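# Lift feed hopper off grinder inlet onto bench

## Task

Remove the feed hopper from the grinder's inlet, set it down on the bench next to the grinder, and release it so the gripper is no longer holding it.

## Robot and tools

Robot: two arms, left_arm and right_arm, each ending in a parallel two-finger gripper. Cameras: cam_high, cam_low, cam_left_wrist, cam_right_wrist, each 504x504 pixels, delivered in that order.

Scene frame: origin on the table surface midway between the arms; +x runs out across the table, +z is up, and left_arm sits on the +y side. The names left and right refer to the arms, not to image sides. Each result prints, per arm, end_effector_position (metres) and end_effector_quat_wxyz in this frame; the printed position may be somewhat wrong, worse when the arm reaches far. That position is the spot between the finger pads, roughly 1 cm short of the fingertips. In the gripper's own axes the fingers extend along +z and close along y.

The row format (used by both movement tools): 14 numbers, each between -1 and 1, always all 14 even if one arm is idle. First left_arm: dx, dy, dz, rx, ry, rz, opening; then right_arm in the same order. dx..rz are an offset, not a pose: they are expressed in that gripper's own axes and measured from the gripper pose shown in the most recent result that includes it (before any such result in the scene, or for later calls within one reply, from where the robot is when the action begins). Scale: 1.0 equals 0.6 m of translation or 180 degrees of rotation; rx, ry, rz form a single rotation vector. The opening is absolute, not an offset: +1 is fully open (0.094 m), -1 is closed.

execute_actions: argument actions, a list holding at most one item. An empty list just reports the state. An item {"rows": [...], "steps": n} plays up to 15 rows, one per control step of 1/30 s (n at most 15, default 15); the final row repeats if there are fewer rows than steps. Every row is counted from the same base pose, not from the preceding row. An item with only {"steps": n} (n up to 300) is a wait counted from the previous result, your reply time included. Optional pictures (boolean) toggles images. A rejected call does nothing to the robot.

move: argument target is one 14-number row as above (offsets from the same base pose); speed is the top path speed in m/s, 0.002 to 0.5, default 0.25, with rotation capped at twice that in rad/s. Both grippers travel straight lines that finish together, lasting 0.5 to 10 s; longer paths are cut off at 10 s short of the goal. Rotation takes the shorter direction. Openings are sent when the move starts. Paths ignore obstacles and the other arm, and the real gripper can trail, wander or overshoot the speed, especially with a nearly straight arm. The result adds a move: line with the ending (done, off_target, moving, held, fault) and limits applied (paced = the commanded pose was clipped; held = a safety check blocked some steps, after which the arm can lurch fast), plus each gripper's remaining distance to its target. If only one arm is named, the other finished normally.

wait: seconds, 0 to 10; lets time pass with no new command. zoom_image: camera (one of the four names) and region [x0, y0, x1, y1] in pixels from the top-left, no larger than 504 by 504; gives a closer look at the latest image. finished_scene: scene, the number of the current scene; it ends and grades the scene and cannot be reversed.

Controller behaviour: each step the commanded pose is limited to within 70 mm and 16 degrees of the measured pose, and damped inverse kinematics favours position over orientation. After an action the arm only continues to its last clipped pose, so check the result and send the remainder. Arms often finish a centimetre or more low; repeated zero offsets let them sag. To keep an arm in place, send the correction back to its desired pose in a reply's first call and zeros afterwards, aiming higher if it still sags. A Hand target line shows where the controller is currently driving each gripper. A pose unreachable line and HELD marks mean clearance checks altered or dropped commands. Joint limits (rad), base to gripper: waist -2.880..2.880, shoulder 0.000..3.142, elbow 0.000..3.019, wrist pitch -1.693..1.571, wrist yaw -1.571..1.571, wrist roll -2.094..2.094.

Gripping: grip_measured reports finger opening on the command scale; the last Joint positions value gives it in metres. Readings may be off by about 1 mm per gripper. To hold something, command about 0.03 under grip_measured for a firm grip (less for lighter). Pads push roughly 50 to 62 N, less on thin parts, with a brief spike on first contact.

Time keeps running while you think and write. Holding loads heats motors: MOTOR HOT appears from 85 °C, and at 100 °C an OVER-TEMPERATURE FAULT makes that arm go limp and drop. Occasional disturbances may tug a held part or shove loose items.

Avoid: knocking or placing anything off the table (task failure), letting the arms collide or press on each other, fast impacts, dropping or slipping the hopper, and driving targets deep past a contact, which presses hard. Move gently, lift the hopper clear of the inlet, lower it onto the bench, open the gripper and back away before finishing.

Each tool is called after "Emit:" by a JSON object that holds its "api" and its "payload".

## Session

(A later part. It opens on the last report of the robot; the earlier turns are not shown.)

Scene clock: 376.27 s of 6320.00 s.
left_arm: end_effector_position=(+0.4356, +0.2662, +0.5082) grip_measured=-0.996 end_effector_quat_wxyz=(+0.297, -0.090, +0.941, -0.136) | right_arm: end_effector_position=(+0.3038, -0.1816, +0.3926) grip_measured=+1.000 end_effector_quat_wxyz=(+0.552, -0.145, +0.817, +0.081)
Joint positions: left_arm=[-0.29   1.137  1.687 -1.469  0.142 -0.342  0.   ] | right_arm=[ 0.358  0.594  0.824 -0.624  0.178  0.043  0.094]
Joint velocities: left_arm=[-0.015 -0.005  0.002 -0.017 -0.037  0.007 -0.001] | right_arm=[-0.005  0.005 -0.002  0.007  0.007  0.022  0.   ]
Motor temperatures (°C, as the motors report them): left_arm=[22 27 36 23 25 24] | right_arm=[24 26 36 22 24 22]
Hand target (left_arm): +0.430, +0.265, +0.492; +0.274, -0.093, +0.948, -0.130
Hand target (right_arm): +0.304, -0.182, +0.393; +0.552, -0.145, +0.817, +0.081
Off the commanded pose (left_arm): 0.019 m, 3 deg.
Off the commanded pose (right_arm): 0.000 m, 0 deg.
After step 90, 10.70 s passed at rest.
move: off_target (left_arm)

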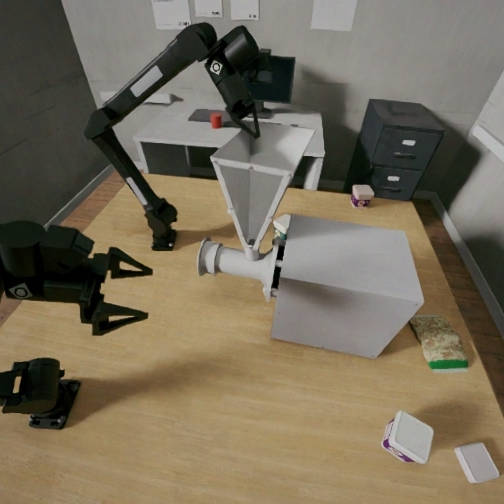

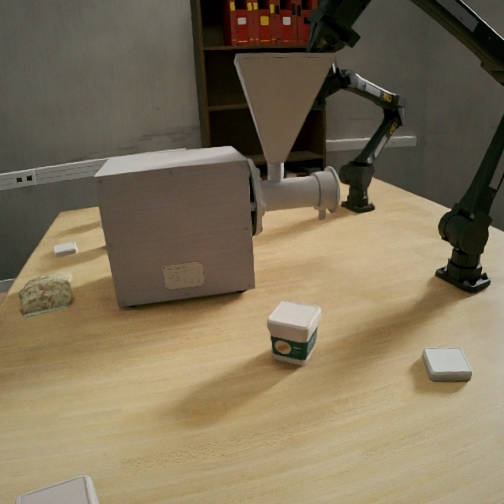

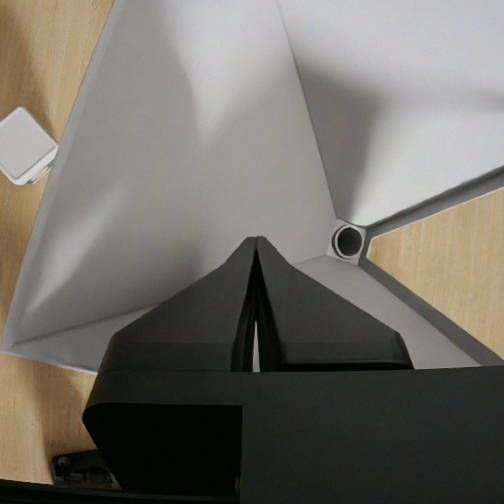

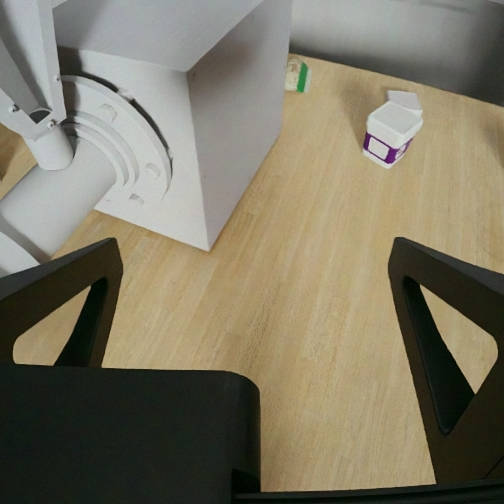

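Emit:
{"api": "move", "payload": {"target": [0.192,-0.07,-0.07,0.074,0.043,0.109,-1, 0,0,0,0,0,0,1], "speed": 0.06}}

Scene clock: 384.00 s of 6320.00 s.
left_arm: end_effector_position=(+0.3328, +0.2071, +0.5000) grip_measured=-0.996 end_effector_quat_wxyz=(+0.275, +0.104, +0.935, -0.197) | right_arm: end_effector_position=(+0.3038, -0.1816, +0.3926) grip_measured=+1.000 end_effector_quat_wxyz=(+0.552, -0.145, +0.817, +0.081)
Joint positions: left_arm=[-0.426  0.947  1.544 -1.537  0.307 -0.118  0.   ] | right_arm=[ 0.358  0.594  0.824 -0.624  0.178  0.043  0.094]
Joint velocities: left_arm=[-0.005 -0.005 -0.002  0.002 -0.022  0.022  0.001] | right_arm=[-0.005 -0.005 -0.017 -0.002 -0.007 -0.095  0.   ]
Motor temperatures (°C, as the motors report them): left_arm=[22 26 36 23 25 24] | right_arm=[24 26 36 22 24 22]
Hand target (left_arm): +0.322, +0.204, +0.495; +0.263, +0.116, +0.937, -0.198
Hand target (right_arm): +0.304, -0.182, +0.393; +0.552, -0.145, +0.817, +0.081
Off the commanded pose (left_arm): 0.013 m, 2 deg.
Off the commanded pose (right_arm): 0.000 m, 0 deg.
After step 90, 0.57 s passed at rest.
move: off_target (left_arm)

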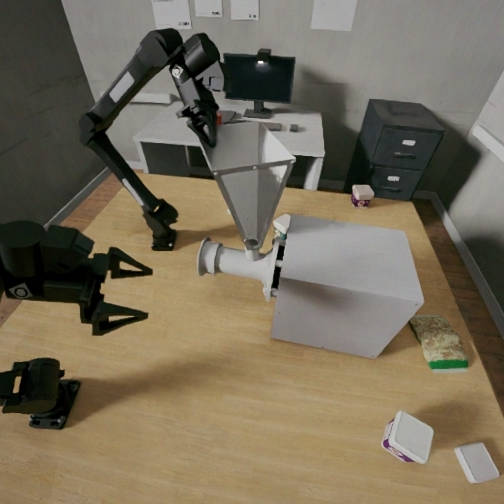

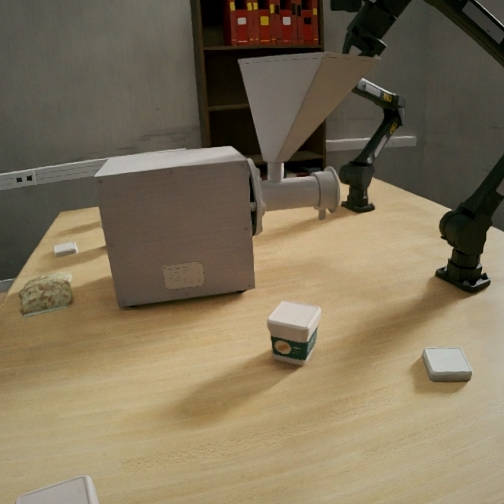

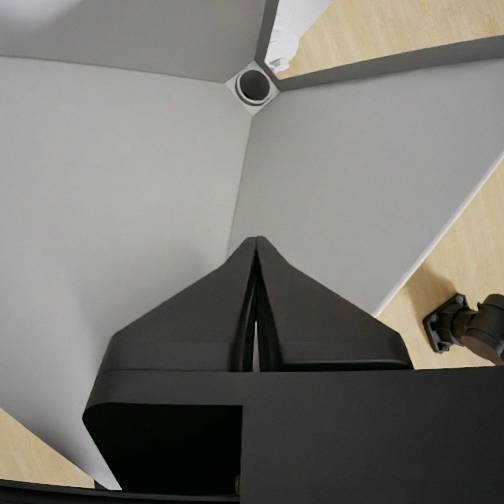

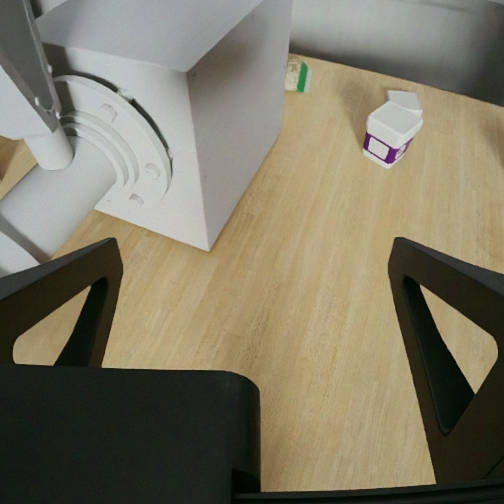

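Emit:
{"api": "move", "payload": {"target": [0.047,-0.195,0.056,0.046,0.026,0.064,-1, 0,0,0,0,0,0,1], "speed": 0.06}}

Scene clock: 389.77 s of 6320.00 s.
left_arm: end_effector_position=(+0.2871, +0.0987, +0.4962) grip_measured=-0.996 end_effector_quat_wxyz=(+0.249, +0.220, +0.916, -0.226) | right_arm: end_effector_position=(+0.3038, -0.1816, +0.3926) grip_measured=+1.000 end_effector_quat_wxyz=(+0.552, -0.145, +0.817, +0.081)
Joint positions: left_arm=[-0.847  0.976  1.544 -1.478  0.195 -0.256  0.   ] | right_arm=[ 0.358  0.594  0.824 -0.624  0.178  0.043  0.094]
Joint velocities: left_arm=[ 0.005 -0.005  0.002  0.012 -0.007  0.007  0.001] | right_arm=[-0.005 -0.005 -0.012  0.007 -0.022 -0.007  0.   ]
Motor temperatures (°C, as the motors report them): left_arm=[22 26 36 23 25 24] | right_arm=[24 26 36 22 24 22]
Hand target (left_arm): +0.290, +0.087, +0.497; +0.249, +0.225, +0.913, -0.233
Hand target (right_arm): +0.304, -0.182, +0.393; +0.552, -0.145, +0.817, +0.081
Off the commanded pose (left_arm): 0.009 m, 1 deg.
Off the commanded pose (right_arm): 0.000 m, 0 deg.
After step 90, 0.30 s passed at rest.
move: done

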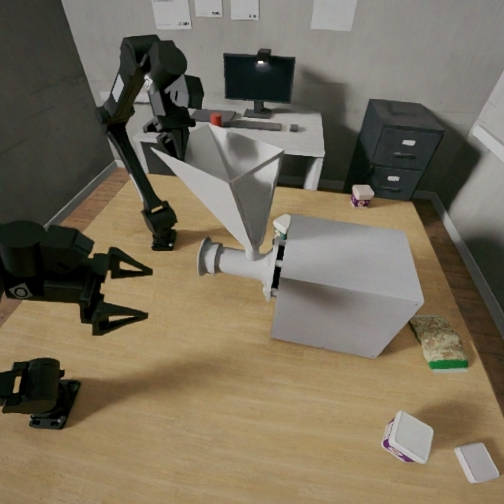

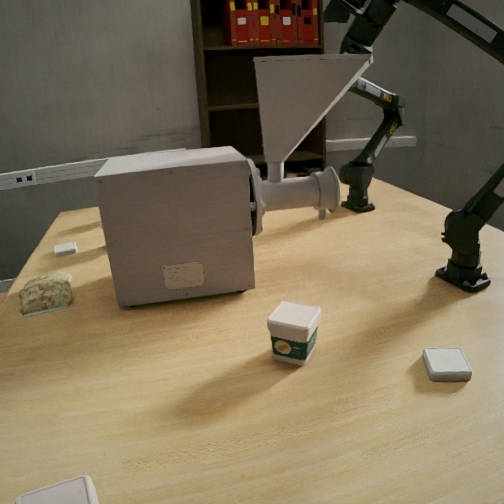

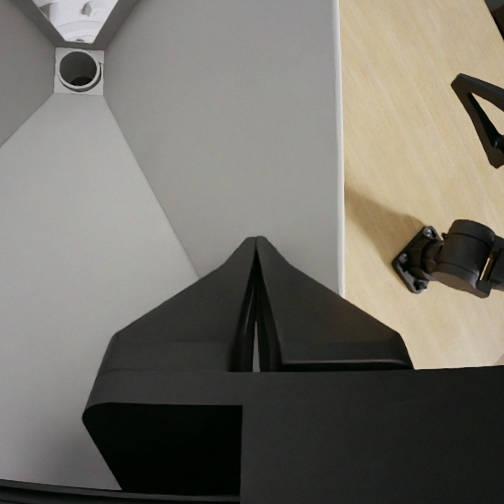

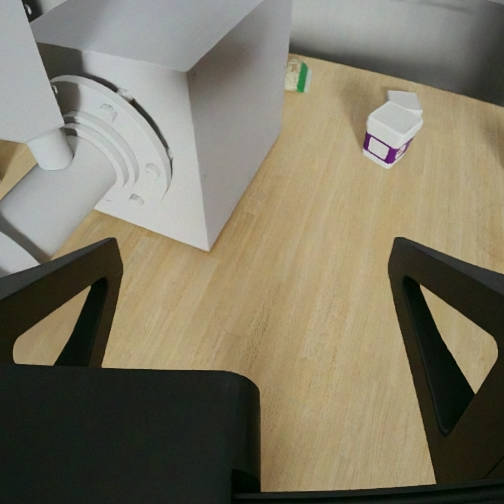

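Emit:
{"api": "move", "payload": {"target": [-0.088,-0.115,0.109,0,0,0,-1, 0,0,0,0,0,0,1], "speed": 0.06}}

Scene clock: 396.87 s of 6320.00 s.
left_arm: end_effector_position=(+0.3127, +0.0127, +0.4770) grip_measured=-0.996 end_effector_quat_wxyz=(+0.232, +0.215, +0.926, -0.206) | right_arm: end_effector_position=(+0.3038, -0.1816, +0.3926) grip_measured=+1.000 end_effector_quat_wxyz=(+0.552, -0.145, +0.817, +0.081)
Joint positions: left_arm=[-1.025  1.159  1.623 -1.406  0.068 -0.406  0.   ] | right_arm=[ 0.358  0.594  0.824 -0.624  0.178  0.043  0.094]
Joint velocities: left_arm=[-0.015 -0.005 -0.002  0.007 -0.037 -0.051 -0.001] | right_arm=[-0.005 -0.005  0.007 -0.002  0.007  0.051  0.   ]
Motor temperatures (°C, as the motors report them): left_arm=[22 26 37 23 25 23] | right_arm=[24 26 35 22 24 22]
Hand target (left_arm): +0.315, -0.005, +0.495; +0.249, +0.220, +0.916, -0.226
Hand target (right_arm): +0.304, -0.182, +0.393; +0.552, -0.145, +0.817, +0.081
Off the commanded pose (left_arm): 0.027 m, 3 deg.
Off the commanded pose (right_arm): 0.000 m, 0 deg.
After step 90, 1.93 s passed at rest.
move: off_target (left_arm)

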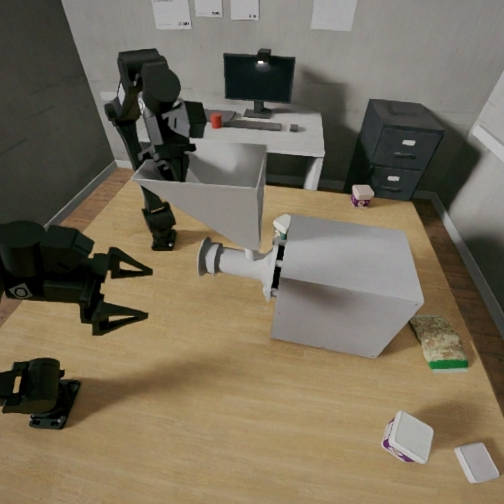

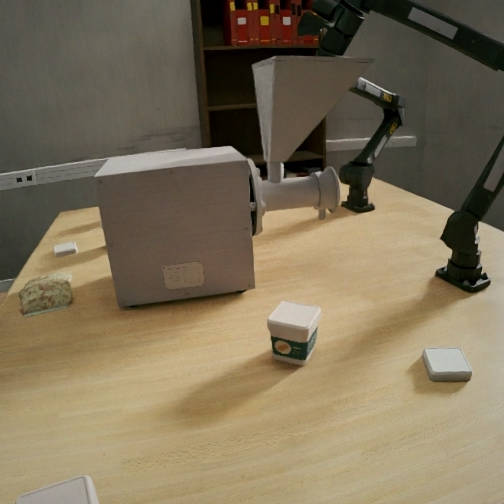

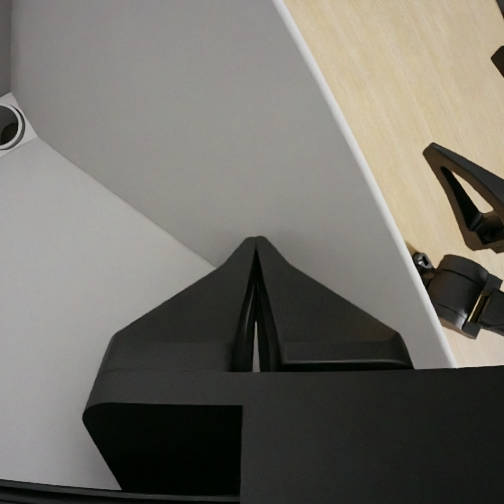

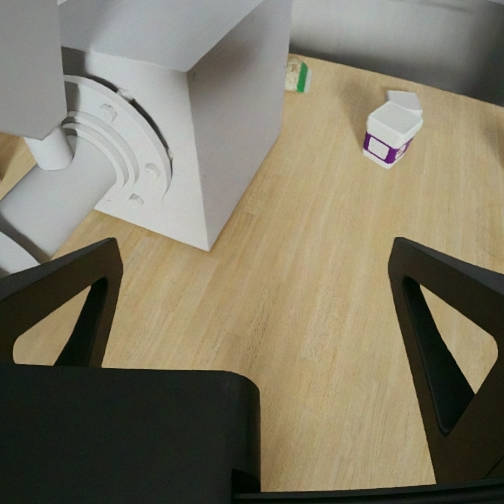

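Emit:
{"api": "execute_actions", "payload": {"actions": []}}

Scene clock: 406.67 s of 6320.00 s.
left_arm: end_effector_position=(+0.3127, +0.0127, +0.4770) grip_measured=-0.996 end_effector_quat_wxyz=(+0.232, +0.214, +0.926, -0.207) | right_arm: end_effector_position=(+0.3038, -0.1816, +0.3926) grip_measured=+1.000 end_effector_quat_wxyz=(+0.552, -0.145, +0.817, +0.081)
Joint positions: left_arm=[-1.025  1.159  1.623 -1.406  0.068 -0.407  0.   ] | right_arm=[ 0.358  0.594  0.824 -0.624  0.178  0.043  0.094]
Joint velocities: left_arm=[-0.015  0.005  0.002  0.007  0.022 -0.037  0.   ] | right_arm=[ 0.005 -0.005  0.002 -0.007 -0.022  0.051  0.   ]
Motor temperatures (°C, as the motors report them): left_arm=[22 26 39 23 25 23] | right_arm=[24 26 36 22 24 22]
Hand target (left_arm): +0.315, -0.005, +0.495; +0.249, +0.220, +0.916, -0.226
Hand target (right_arm): +0.304, -0.182, +0.393; +0.552, -0.145, +0.817, +0.081
Off the commanded pose (left_arm): 0.027 m, 3 deg.
Off the commanded pose (right_arm): 0.000 m, 0 deg.
Steps of this call (steps 1 to 90: nothing new was sent; then 6.80 s passed at rest). Readings (end_effector_position):
1: left_arm (+0.3127, +0.0127, +0.4770) | right_arm (+0.3038, -0.1816, +0.3926)
2: left_arm (+0.3127, +0.0127, +0.4770) | right_arm (+0.3038, -0.1816, +0.3926)
4: left_arm (+0.3127, +0.0127, +0.4770) | right_arm (+0.3038, -0.1816, +0.3926)
8: left_arm (+0.3127, +0.0127, +0.4770) | right_arm (+0.3038, -0.1816, +0.3926)
90: the state above

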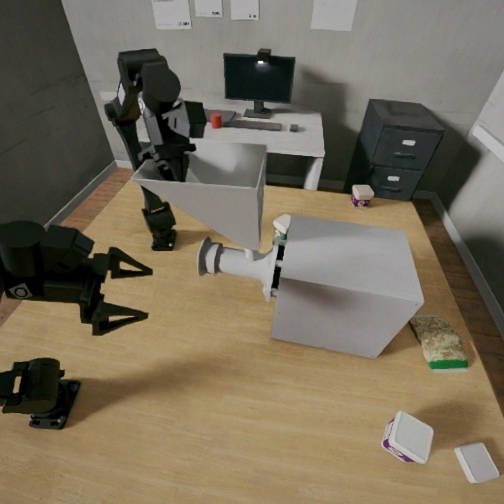

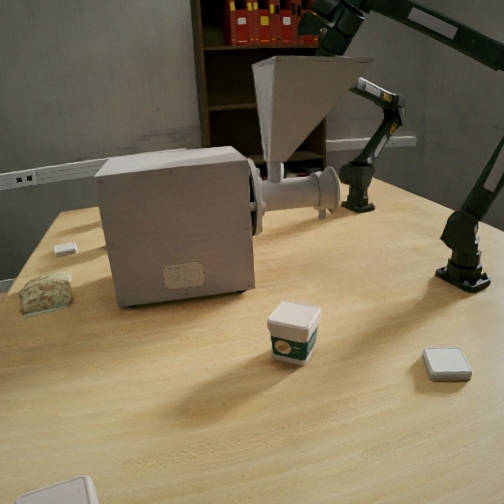

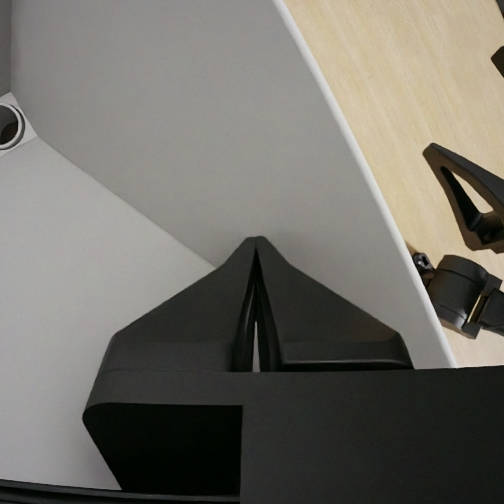

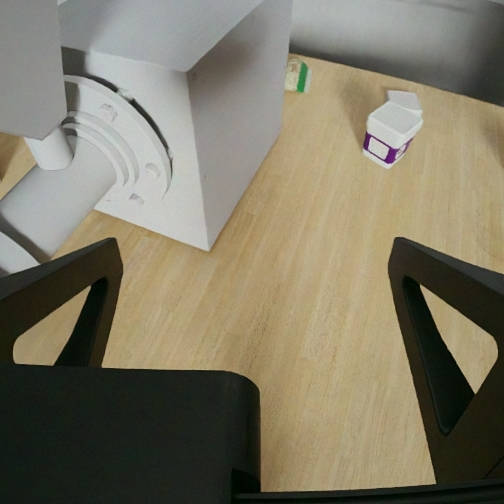

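Emit:
{"api": "zoom_image", "payload": {"camera": "cam_low", "region": [230, 130, 350, 230]}}

Emit:
{"api": "zoom_image", "payload": {"camera": "cam_left_wrist", "region": [0, 80, 100, 180]}}

Region (230, 130, 350, 230) of cam_low's 504x504 image, scaled by 4.200, with more detail than that image has.

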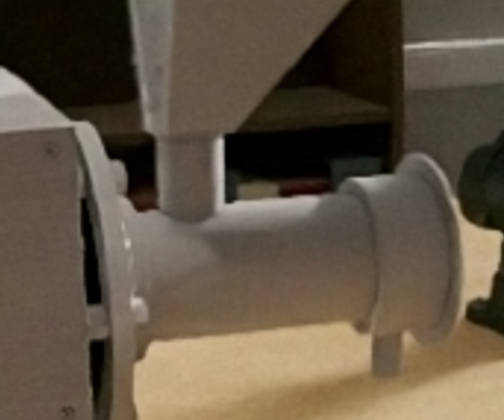

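Region (0, 80, 100, 180) of cam_left_wrist's 504x504 image, scaled by 5.040, with more detail than that image has.

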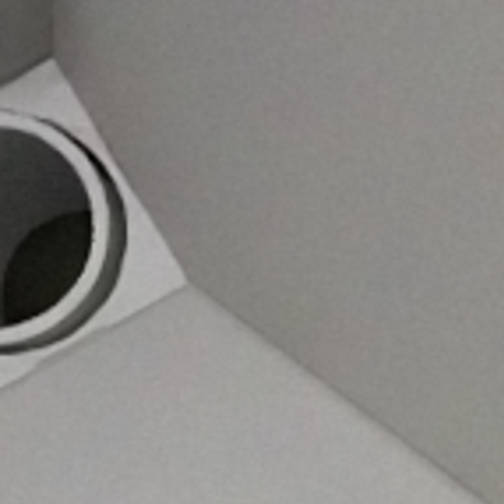

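Emit:
{"api": "move", "payload": {"target": [-0.065,0.045,-0.171,-0.095,-0.090,-0.134,-1, 0.109,0.217,0.312,-0.227,-0.121,-0.036,0.1], "speed": 0.12}}

Scene clock: 439.37 s of 6320.00 s.
left_arm: end_effector_position=(+0.3253, +0.0767, +0.5609) grip_measured=-0.996 end_effector_quat_wxyz=(+0.335, -0.049, +0.932, -0.131) | right_arm: end_effector_position=(+0.3900, -0.0141, +0.2396) grip_measured=+0.102 end_effector_quat_wxyz=(+0.588, -0.357, +0.633, +0.356)
Joint positions: left_arm=[-1.085  1.176  1.859 -1.606 -0.378 -0.877  0.   ] | right_arm=[ 0.314  1.337  0.586  0.684 -0.588 -0.006  0.052]
Joint velocities: left_arm=[ 0.005  0.015  0.012  0.002 -0.007  0.007 -0.001] | right_arm=[-0.005 -0.005  0.002 -0.007  0.007 -0.051  0.   ]
Motor temperatures (°C, as the motors report them): left_arm=[22 26 42 23 24 23] | right_arm=[24 25 36 22 24 22]
Hand target (left_arm): +0.323, +0.073, +0.572; +0.338, -0.050, +0.930, -0.137
Hand target (right_arm): +0.402, -0.011, +0.262; +0.608, -0.353, +0.615, +0.358
Off the commanded pose (left_arm): 0.013 m, 1 deg.
Off the commanded pose (right_arm): 0.022 m, 4 deg.
After step 90, 25.93 s passed at rest.
move: off_target (left_arm, right_arm)

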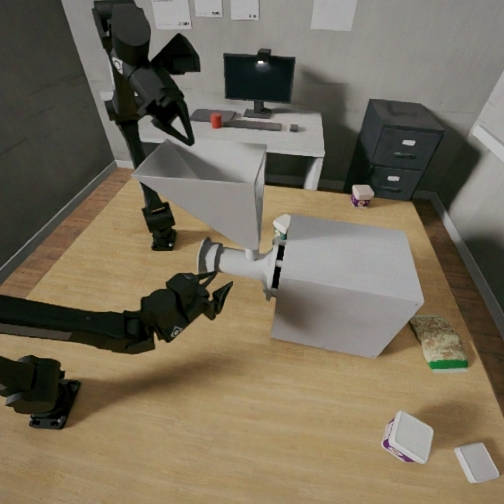

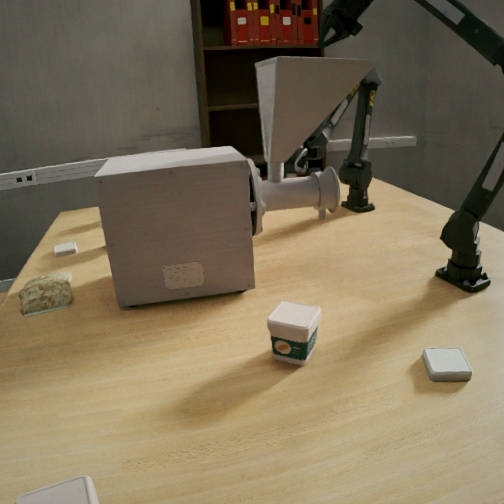

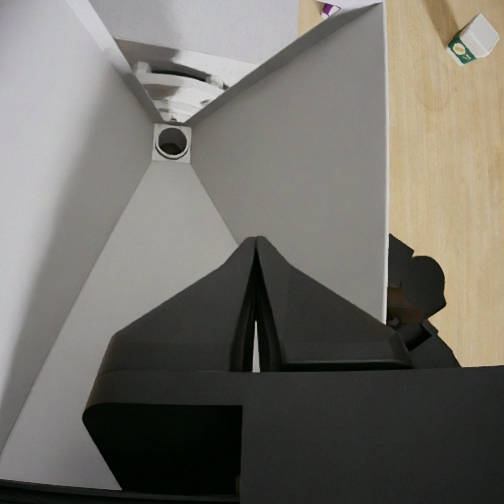

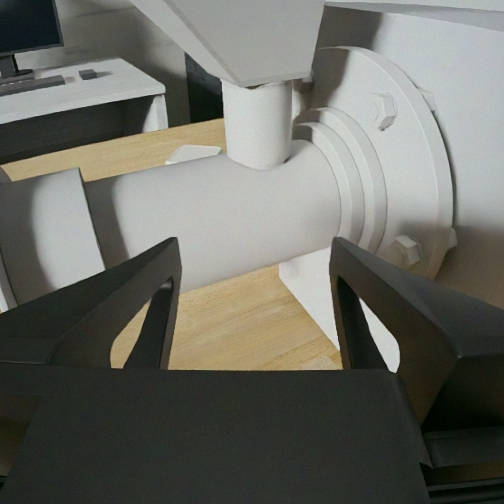

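Emit:
{"api": "move", "payload": {"target": [0,0,0,0,0,0,-1, -0.05,0,0.09,0,-0.02,0,0.3], "speed": 0.05}}

Scene clock: 444.13 s of 6320.00 s.
left_arm: end_effector_position=(+0.3253, +0.0767, +0.5609) grip_measured=-0.996 end_effector_quat_wxyz=(+0.335, -0.051, +0.932, -0.131) | right_arm: end_effector_position=(+0.4060, +0.0245, +0.2485) grip_measured=+0.298 end_effector_quat_wxyz=(+0.592, -0.350, +0.630, +0.361)
Joint positions: left_arm=[-1.085  1.176  1.859 -1.606 -0.378 -0.88   0.   ] | right_arm=[ 0.385  1.411  0.674  0.692 -0.514  0.018  0.061]
Joint velocities: left_arm=[ 0.005 -0.005  0.012 -0.012 -0.022 -0.037 -0.   ] | right_arm=[-0.015 -0.005 -0.007 -0.012 -0.051  0.007 -0.   ]
Motor temperatures (°C, as the motors report them): left_arm=[22 26 41 23 24 23] | right_arm=[24 26 36 22 24 22]
Hand target (left_arm): +0.325, +0.077, +0.561; +0.335, -0.049, +0.932, -0.131
Hand target (right_arm): +0.416, +0.034, +0.267; +0.607, -0.347, +0.614, +0.367
Off the commanded pose (left_arm): 0.000 m, 0 deg.
Off the commanded pose (right_arm): 0.024 m, 3 deg.
After step 90, 0.23 s passed at rest.
move: off_target (right_arm)

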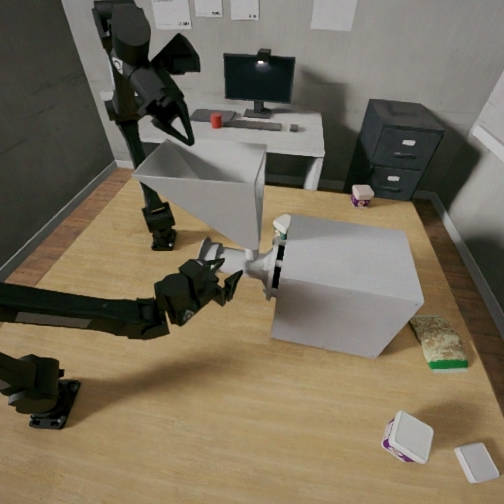

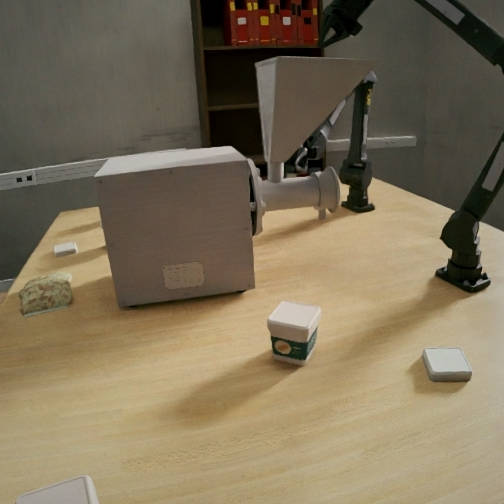

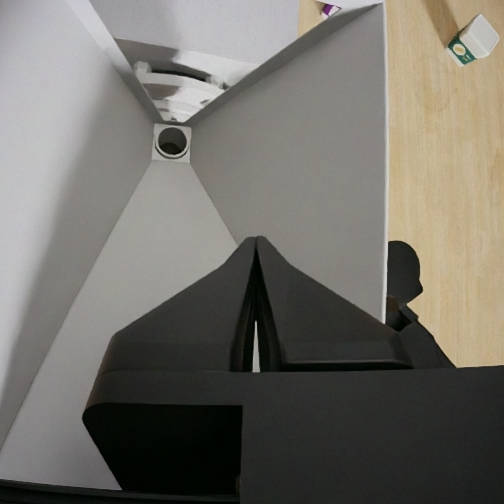

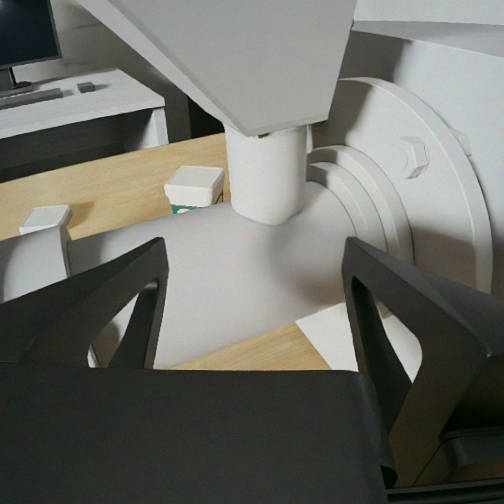

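Emit:
{"api": "zoom_image", "payload": {"camera": "cam_right_wrist", "region": [200, 90, 350, 240]}}

Region (200, 90, 350, 240) of cam_right_wrist's 504x504 image, scaled by 3.360, with more detail than that image has.

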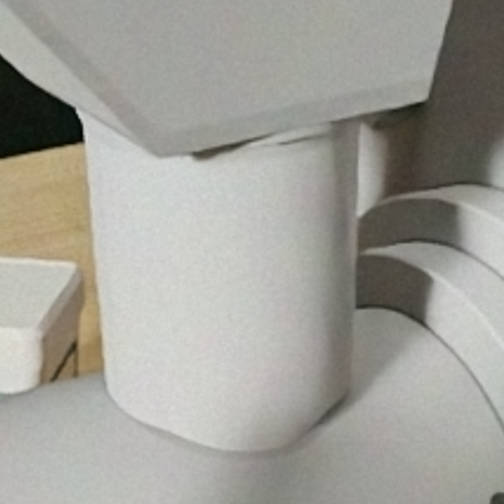

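Emit:
{"api": "move", "payload": {"target": [0,0,0,0,0,0,-1, -0.03,-0.012,0.09,0,-0.015,0,0.3], "speed": 0.04}}

Scene clock: 451.97 s of 6320.00 s.
left_arm: end_effector_position=(+0.3253, +0.0767, +0.5609) grip_measured=-0.996 end_effector_quat_wxyz=(+0.335, -0.051, +0.932, -0.131) | right_arm: end_effector_position=(+0.4289, +0.0578, +0.2472) grip_measured=+0.298 end_effector_quat_wxyz=(+0.592, -0.347, +0.631, +0.362)
Joint positions: left_arm=[-1.085  1.176  1.859 -1.606 -0.378 -0.88   0.   ] | right_arm=[ 0.426  1.505  0.771  0.692 -0.469  0.027  0.061]
Joint velocities: left_arm=[ 0.005 -0.015  0.002 -0.002 -0.007  0.022  0.   ] | right_arm=[-0.005 -0.015  0.007  0.012  0.007 -0.051 -0.001]
Motor temperatures (°C, as the motors report them): left_arm=[22 26 39 23 24 23] | right_arm=[24 26 37 22 24 22]
Hand target (left_arm): +0.325, +0.077, +0.561; +0.335, -0.051, +0.932, -0.131
Hand target (right_arm): +0.438, +0.068, +0.265; +0.606, -0.342, +0.616, +0.369
Off the commanded pose (left_arm): 0.000 m, 0 deg.
Off the commanded pose (right_arm): 0.023 m, 3 deg.
After step 90, 3.10 s passed at rest.
move: off_target (right_arm)

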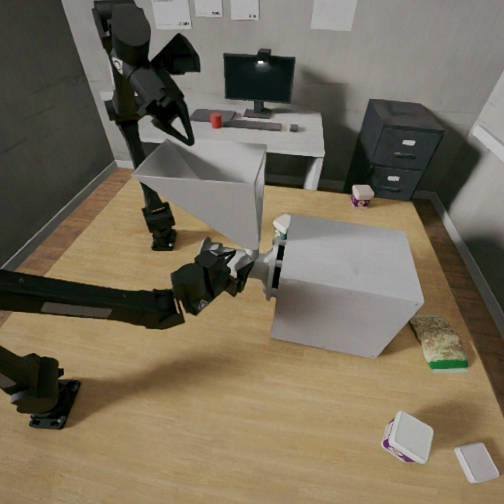

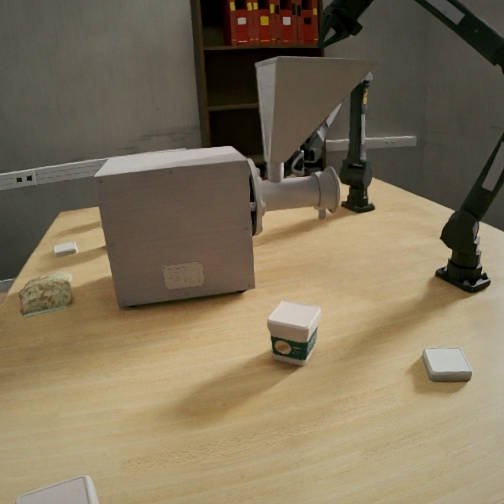

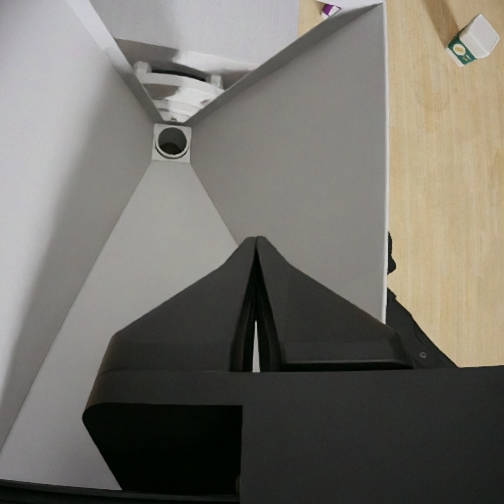

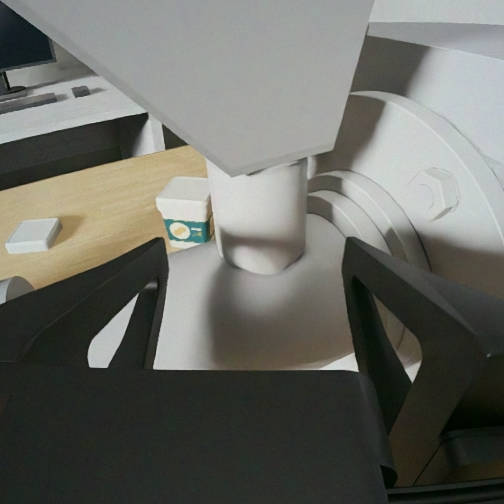

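Emit:
{"api": "move", "payload": {"target": [0,0,0,0,0,0,-1, -0.035,0,0.095,0,-0.015,0,0.05], "speed": 0.03}}

Scene clock: 456.13 s of 6320.00 s.
left_arm: end_effector_position=(+0.3253, +0.0767, +0.5609) grip_measured=-0.996 end_effector_quat_wxyz=(+0.335, -0.051, +0.932, -0.131) | right_arm: end_effector_position=(+0.4480, +0.0966, +0.2544) grip_measured=+0.052 end_effector_quat_wxyz=(+0.600, -0.344, +0.625, +0.363)
Joint positions: left_arm=[-1.085  1.176  1.859 -1.606 -0.378 -0.88   0.   ] | right_arm=[ 0.475  1.587  0.877  0.692 -0.415  0.033  0.049]
Joint velocities: left_arm=[-0.015 -0.005 -0.012 -0.012 -0.022 -0.007 -0.001] | right_arm=[-0.005 -0.005  0.017  0.002  0.007 -0.081  0.   ]
Motor temperatures (°C, as the motors report them): left_arm=[22 26 39 23 24 23] | right_arm=[24 26 37 22 24 22]
Hand target (left_arm): +0.325, +0.077, +0.561; +0.335, -0.051, +0.932, -0.131
Hand target (right_arm): +0.456, +0.107, +0.267; +0.606, -0.339, +0.617, +0.369
Off the commanded pose (left_arm): 0.000 m, 0 deg.
Off the commanded pose (right_arm): 0.019 m, 2 deg.
move: off_target (right_arm)

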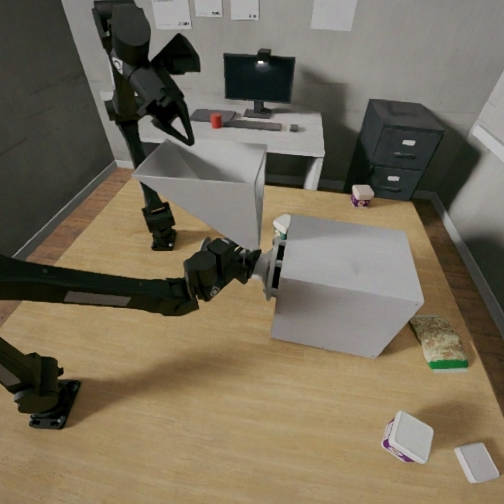

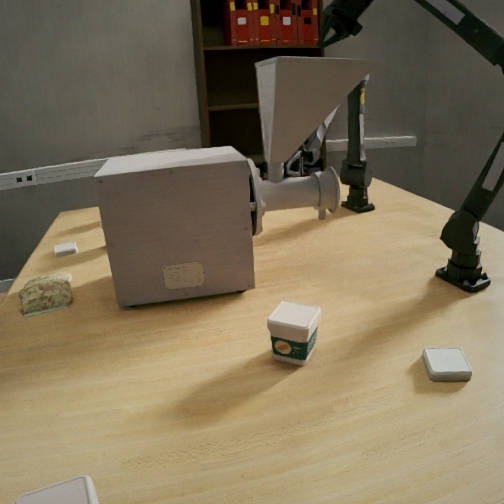

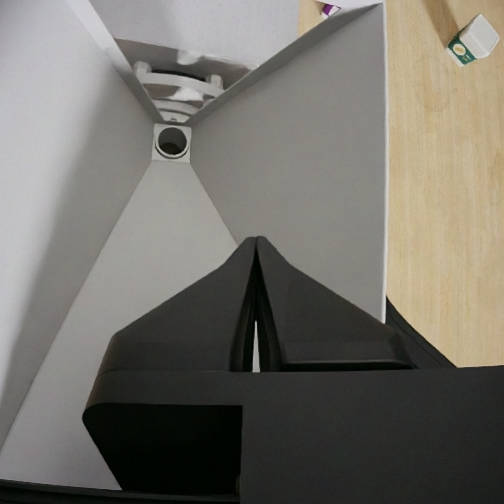

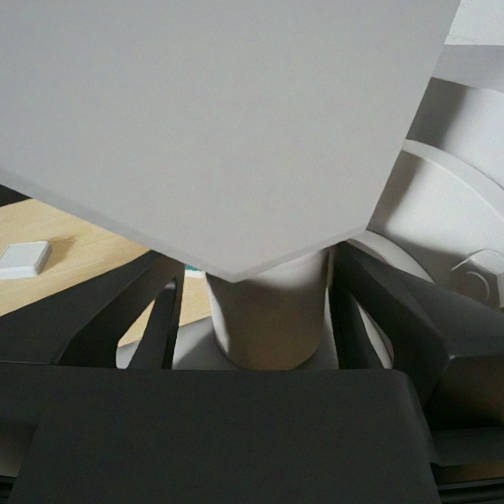

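Emit:
{"api": "move", "payload": {"target": [-0.021,0.18,-0.073,0,0,0,-1, -0.02,-0.005,0.02,0,-0.01,0,-0.12], "speed": 0.1}}

Emit:
{"api": "move", "payload": {"target": [0,0,0.03,0,0,0,0.2, 0,0,0,0,0,0,-0.12], "speed": 0.05}}

Scene clock: 462.83 s of 6320.00 s.
left_arm: end_effector_position=(+0.3099, +0.1878, +0.5736) grip_measured=-0.996 end_effector_quat_wxyz=(+0.341, -0.052, +0.929, -0.137) | right_arm: end_effector_position=(+0.4498, +0.0949, +0.2544) grip_measured=-0.118 end_effector_quat_wxyz=(+0.601, -0.341, +0.626, +0.360)
Joint positions: left_arm=[-0.781  0.987  1.773 -1.623 -0.182 -0.637  0.   ] | right_arm=[ 0.473  1.587  0.877  0.692 -0.41   0.034  0.041]
Joint velocities: left_arm=[ 0.005 -0.005 -0.002 -0.007  0.051  0.051  0.001] | right_arm=[-0.005  0.005 -0.012 -0.002 -0.007  0.037  0.   ]
Motor temperatures (°C, as the motors report them): left_arm=[22 26 38 23 24 23] | right_arm=[24 26 37 22 23 22]
Hand target (left_arm): +0.307, +0.193, +0.570; +0.335, -0.051, +0.932, -0.130
Hand target (right_arm): +0.456, +0.105, +0.266; +0.610, -0.338, +0.615, +0.368
Off the commanded pose (left_arm): 0.006 m, 1 deg.
Off the commanded pose (right_arm): 0.017 m, 2 deg.
After step 90, 2.03 s passed at rest.
move: off_target (right_arm)

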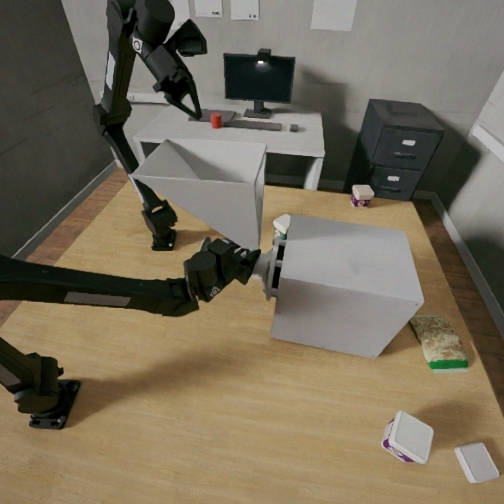

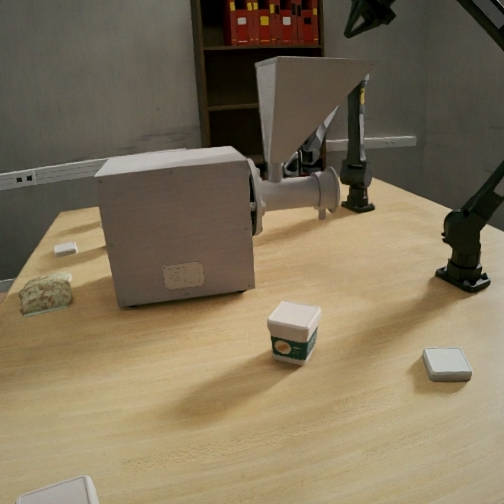

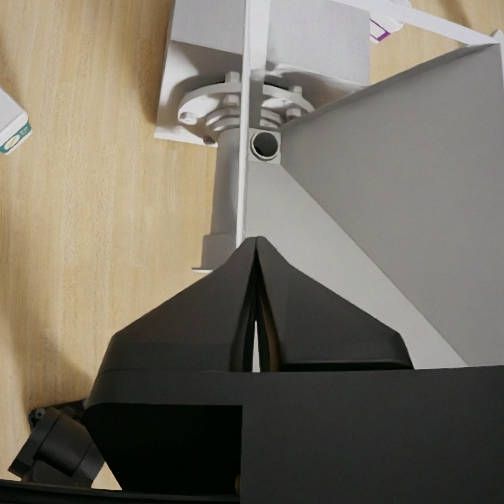

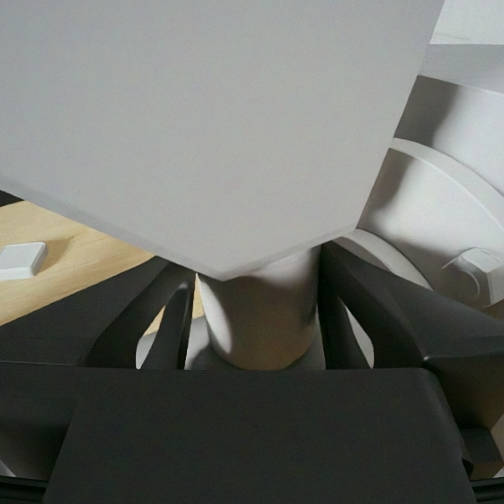

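Scene clock: 463.57 s of 6320.00 s.
left_arm: end_effector_position=(+0.3164, +0.1833, +0.5562) grip_measured=+0.198 end_effector_quat_wxyz=(+0.330, -0.050, +0.933, -0.131) | right_arm: end_effector_position=(+0.4498, +0.0949, +0.2544) grip_measured=-0.118 end_effector_quat_wxyz=(+0.601, -0.341, +0.626, +0.360)
Joint positions: left_arm=[-0.779  0.987  1.725 -1.601 -0.177 -0.634  0.056] | right_arm=[ 0.473  1.587  0.877  0.692 -0.41   0.034  0.041]
Joint velocities: left_arm=[ 0.015 -0.005  0.007  0.032 -0.022 -0.051  0.   ] | right_arm=[-0.015  0.015 -0.007  0.017 -0.022 -0.051  0.   ]
Motor temperatures (°C, as the motors report them): left_arm=[22 26 38 23 24 23] | right_arm=[24 26 37 22 23 22]
Hand target (left_arm): +0.321, +0.184, +0.560; +0.341, -0.052, +0.929, -0.137
Hand target (right_arm): +0.450, +0.095, +0.254; +0.601, -0.341, +0.626, +0.360
Off the commanded pose (left_arm): 0.007 m, 2 deg.
Off the commanded pose (right_arm): 0.000 m, 0 deg.
move: done

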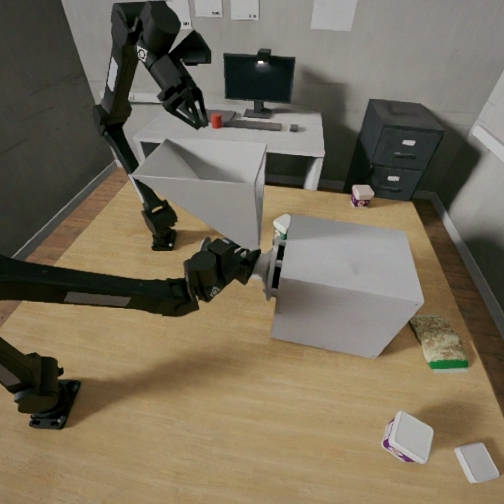

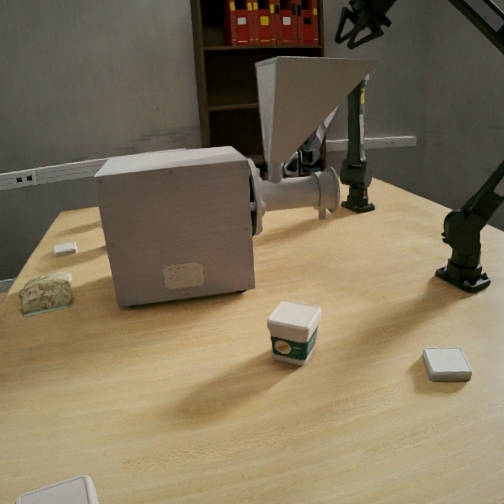

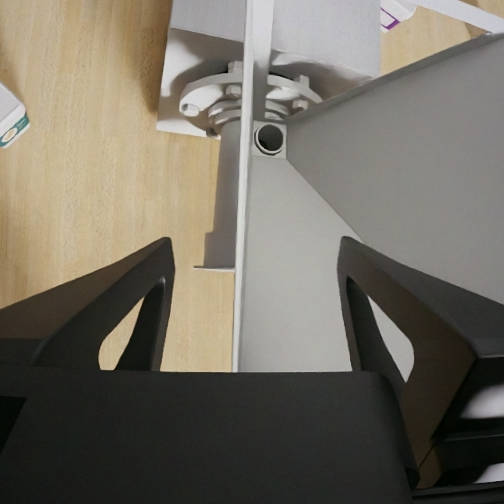

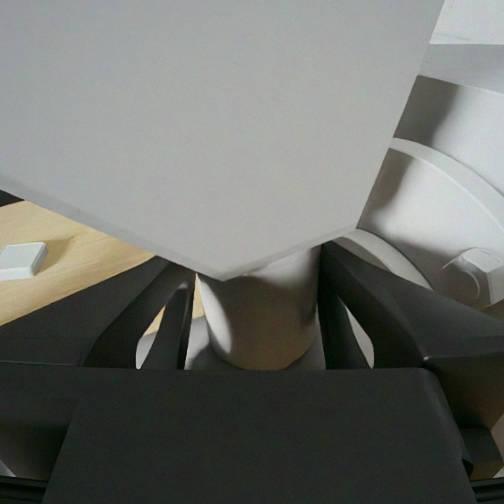

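Nicely edge-on. Descend along z.

Emit:
{"api": "move", "payload": {"target": [-0.01,0.008,0.15,0,0,0,0.2, 0,0,0,0,0,0,-0.12], "speed": 0.05}}

Scene clock: 468.03 s of 6320.00 s.
left_arm: end_effector_position=(+0.3666, +0.1715, +0.4905) grip_measured=+0.198 end_effector_quat_wxyz=(+0.324, -0.049, +0.936, -0.129) | right_arm: end_effector_position=(+0.4498, +0.0949, +0.2544) grip_measured=-0.118 end_effector_quat_wxyz=(+0.601, -0.341, +0.626, +0.360)
Joint positions: left_arm=[-0.703  0.996  1.521 -1.393 -0.123 -0.576  0.056] | right_arm=[ 0.473  1.587  0.877  0.692 -0.41   0.034  0.041]
Joint velocities: left_arm=[-0.015 -0.005 -0.012 -0.007  0.066  0.022 -0.   ] | right_arm=[ 0.005 -0.005 -0.007 -0.017 -0.007  0.11  -0.   ]
Motor temperatures (°C, as the motors report them): left_arm=[22 25 38 23 24 23] | right_arm=[24 26 36 22 23 22]
Hand target (left_arm): +0.376, +0.171, +0.490; +0.330, -0.050, +0.934, -0.131
Hand target (right_arm): +0.450, +0.095, +0.254; +0.601, -0.341, +0.626, +0.360
Off the commanded pose (left_arm): 0.011 m, 1 deg.
Off the commanded pose (right_arm): 0.000 m, 0 deg.
move: off_target (left_arm)

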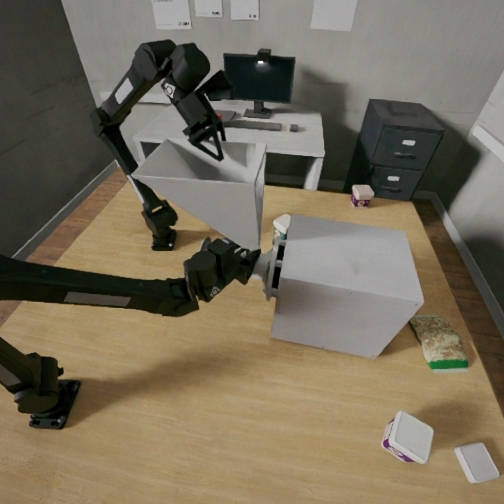

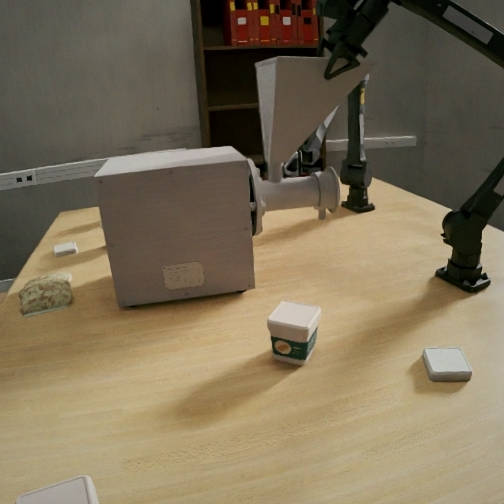

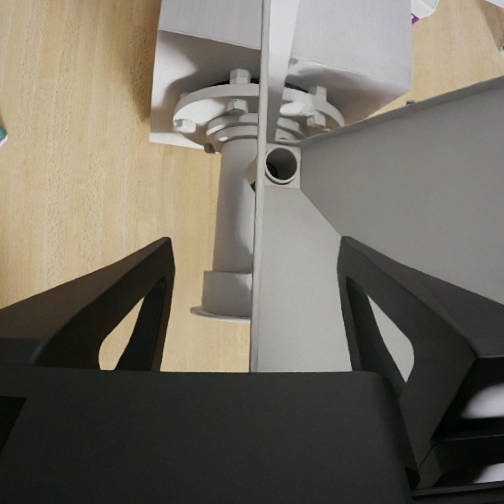

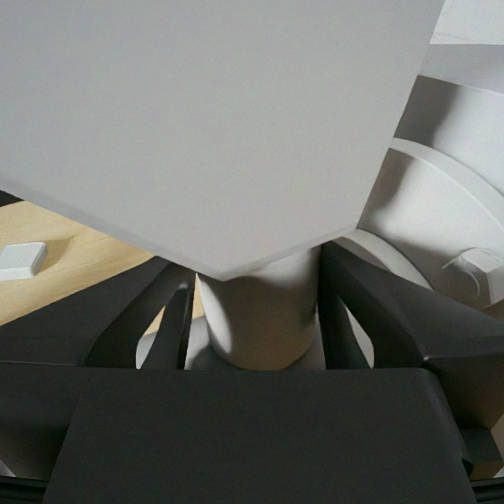

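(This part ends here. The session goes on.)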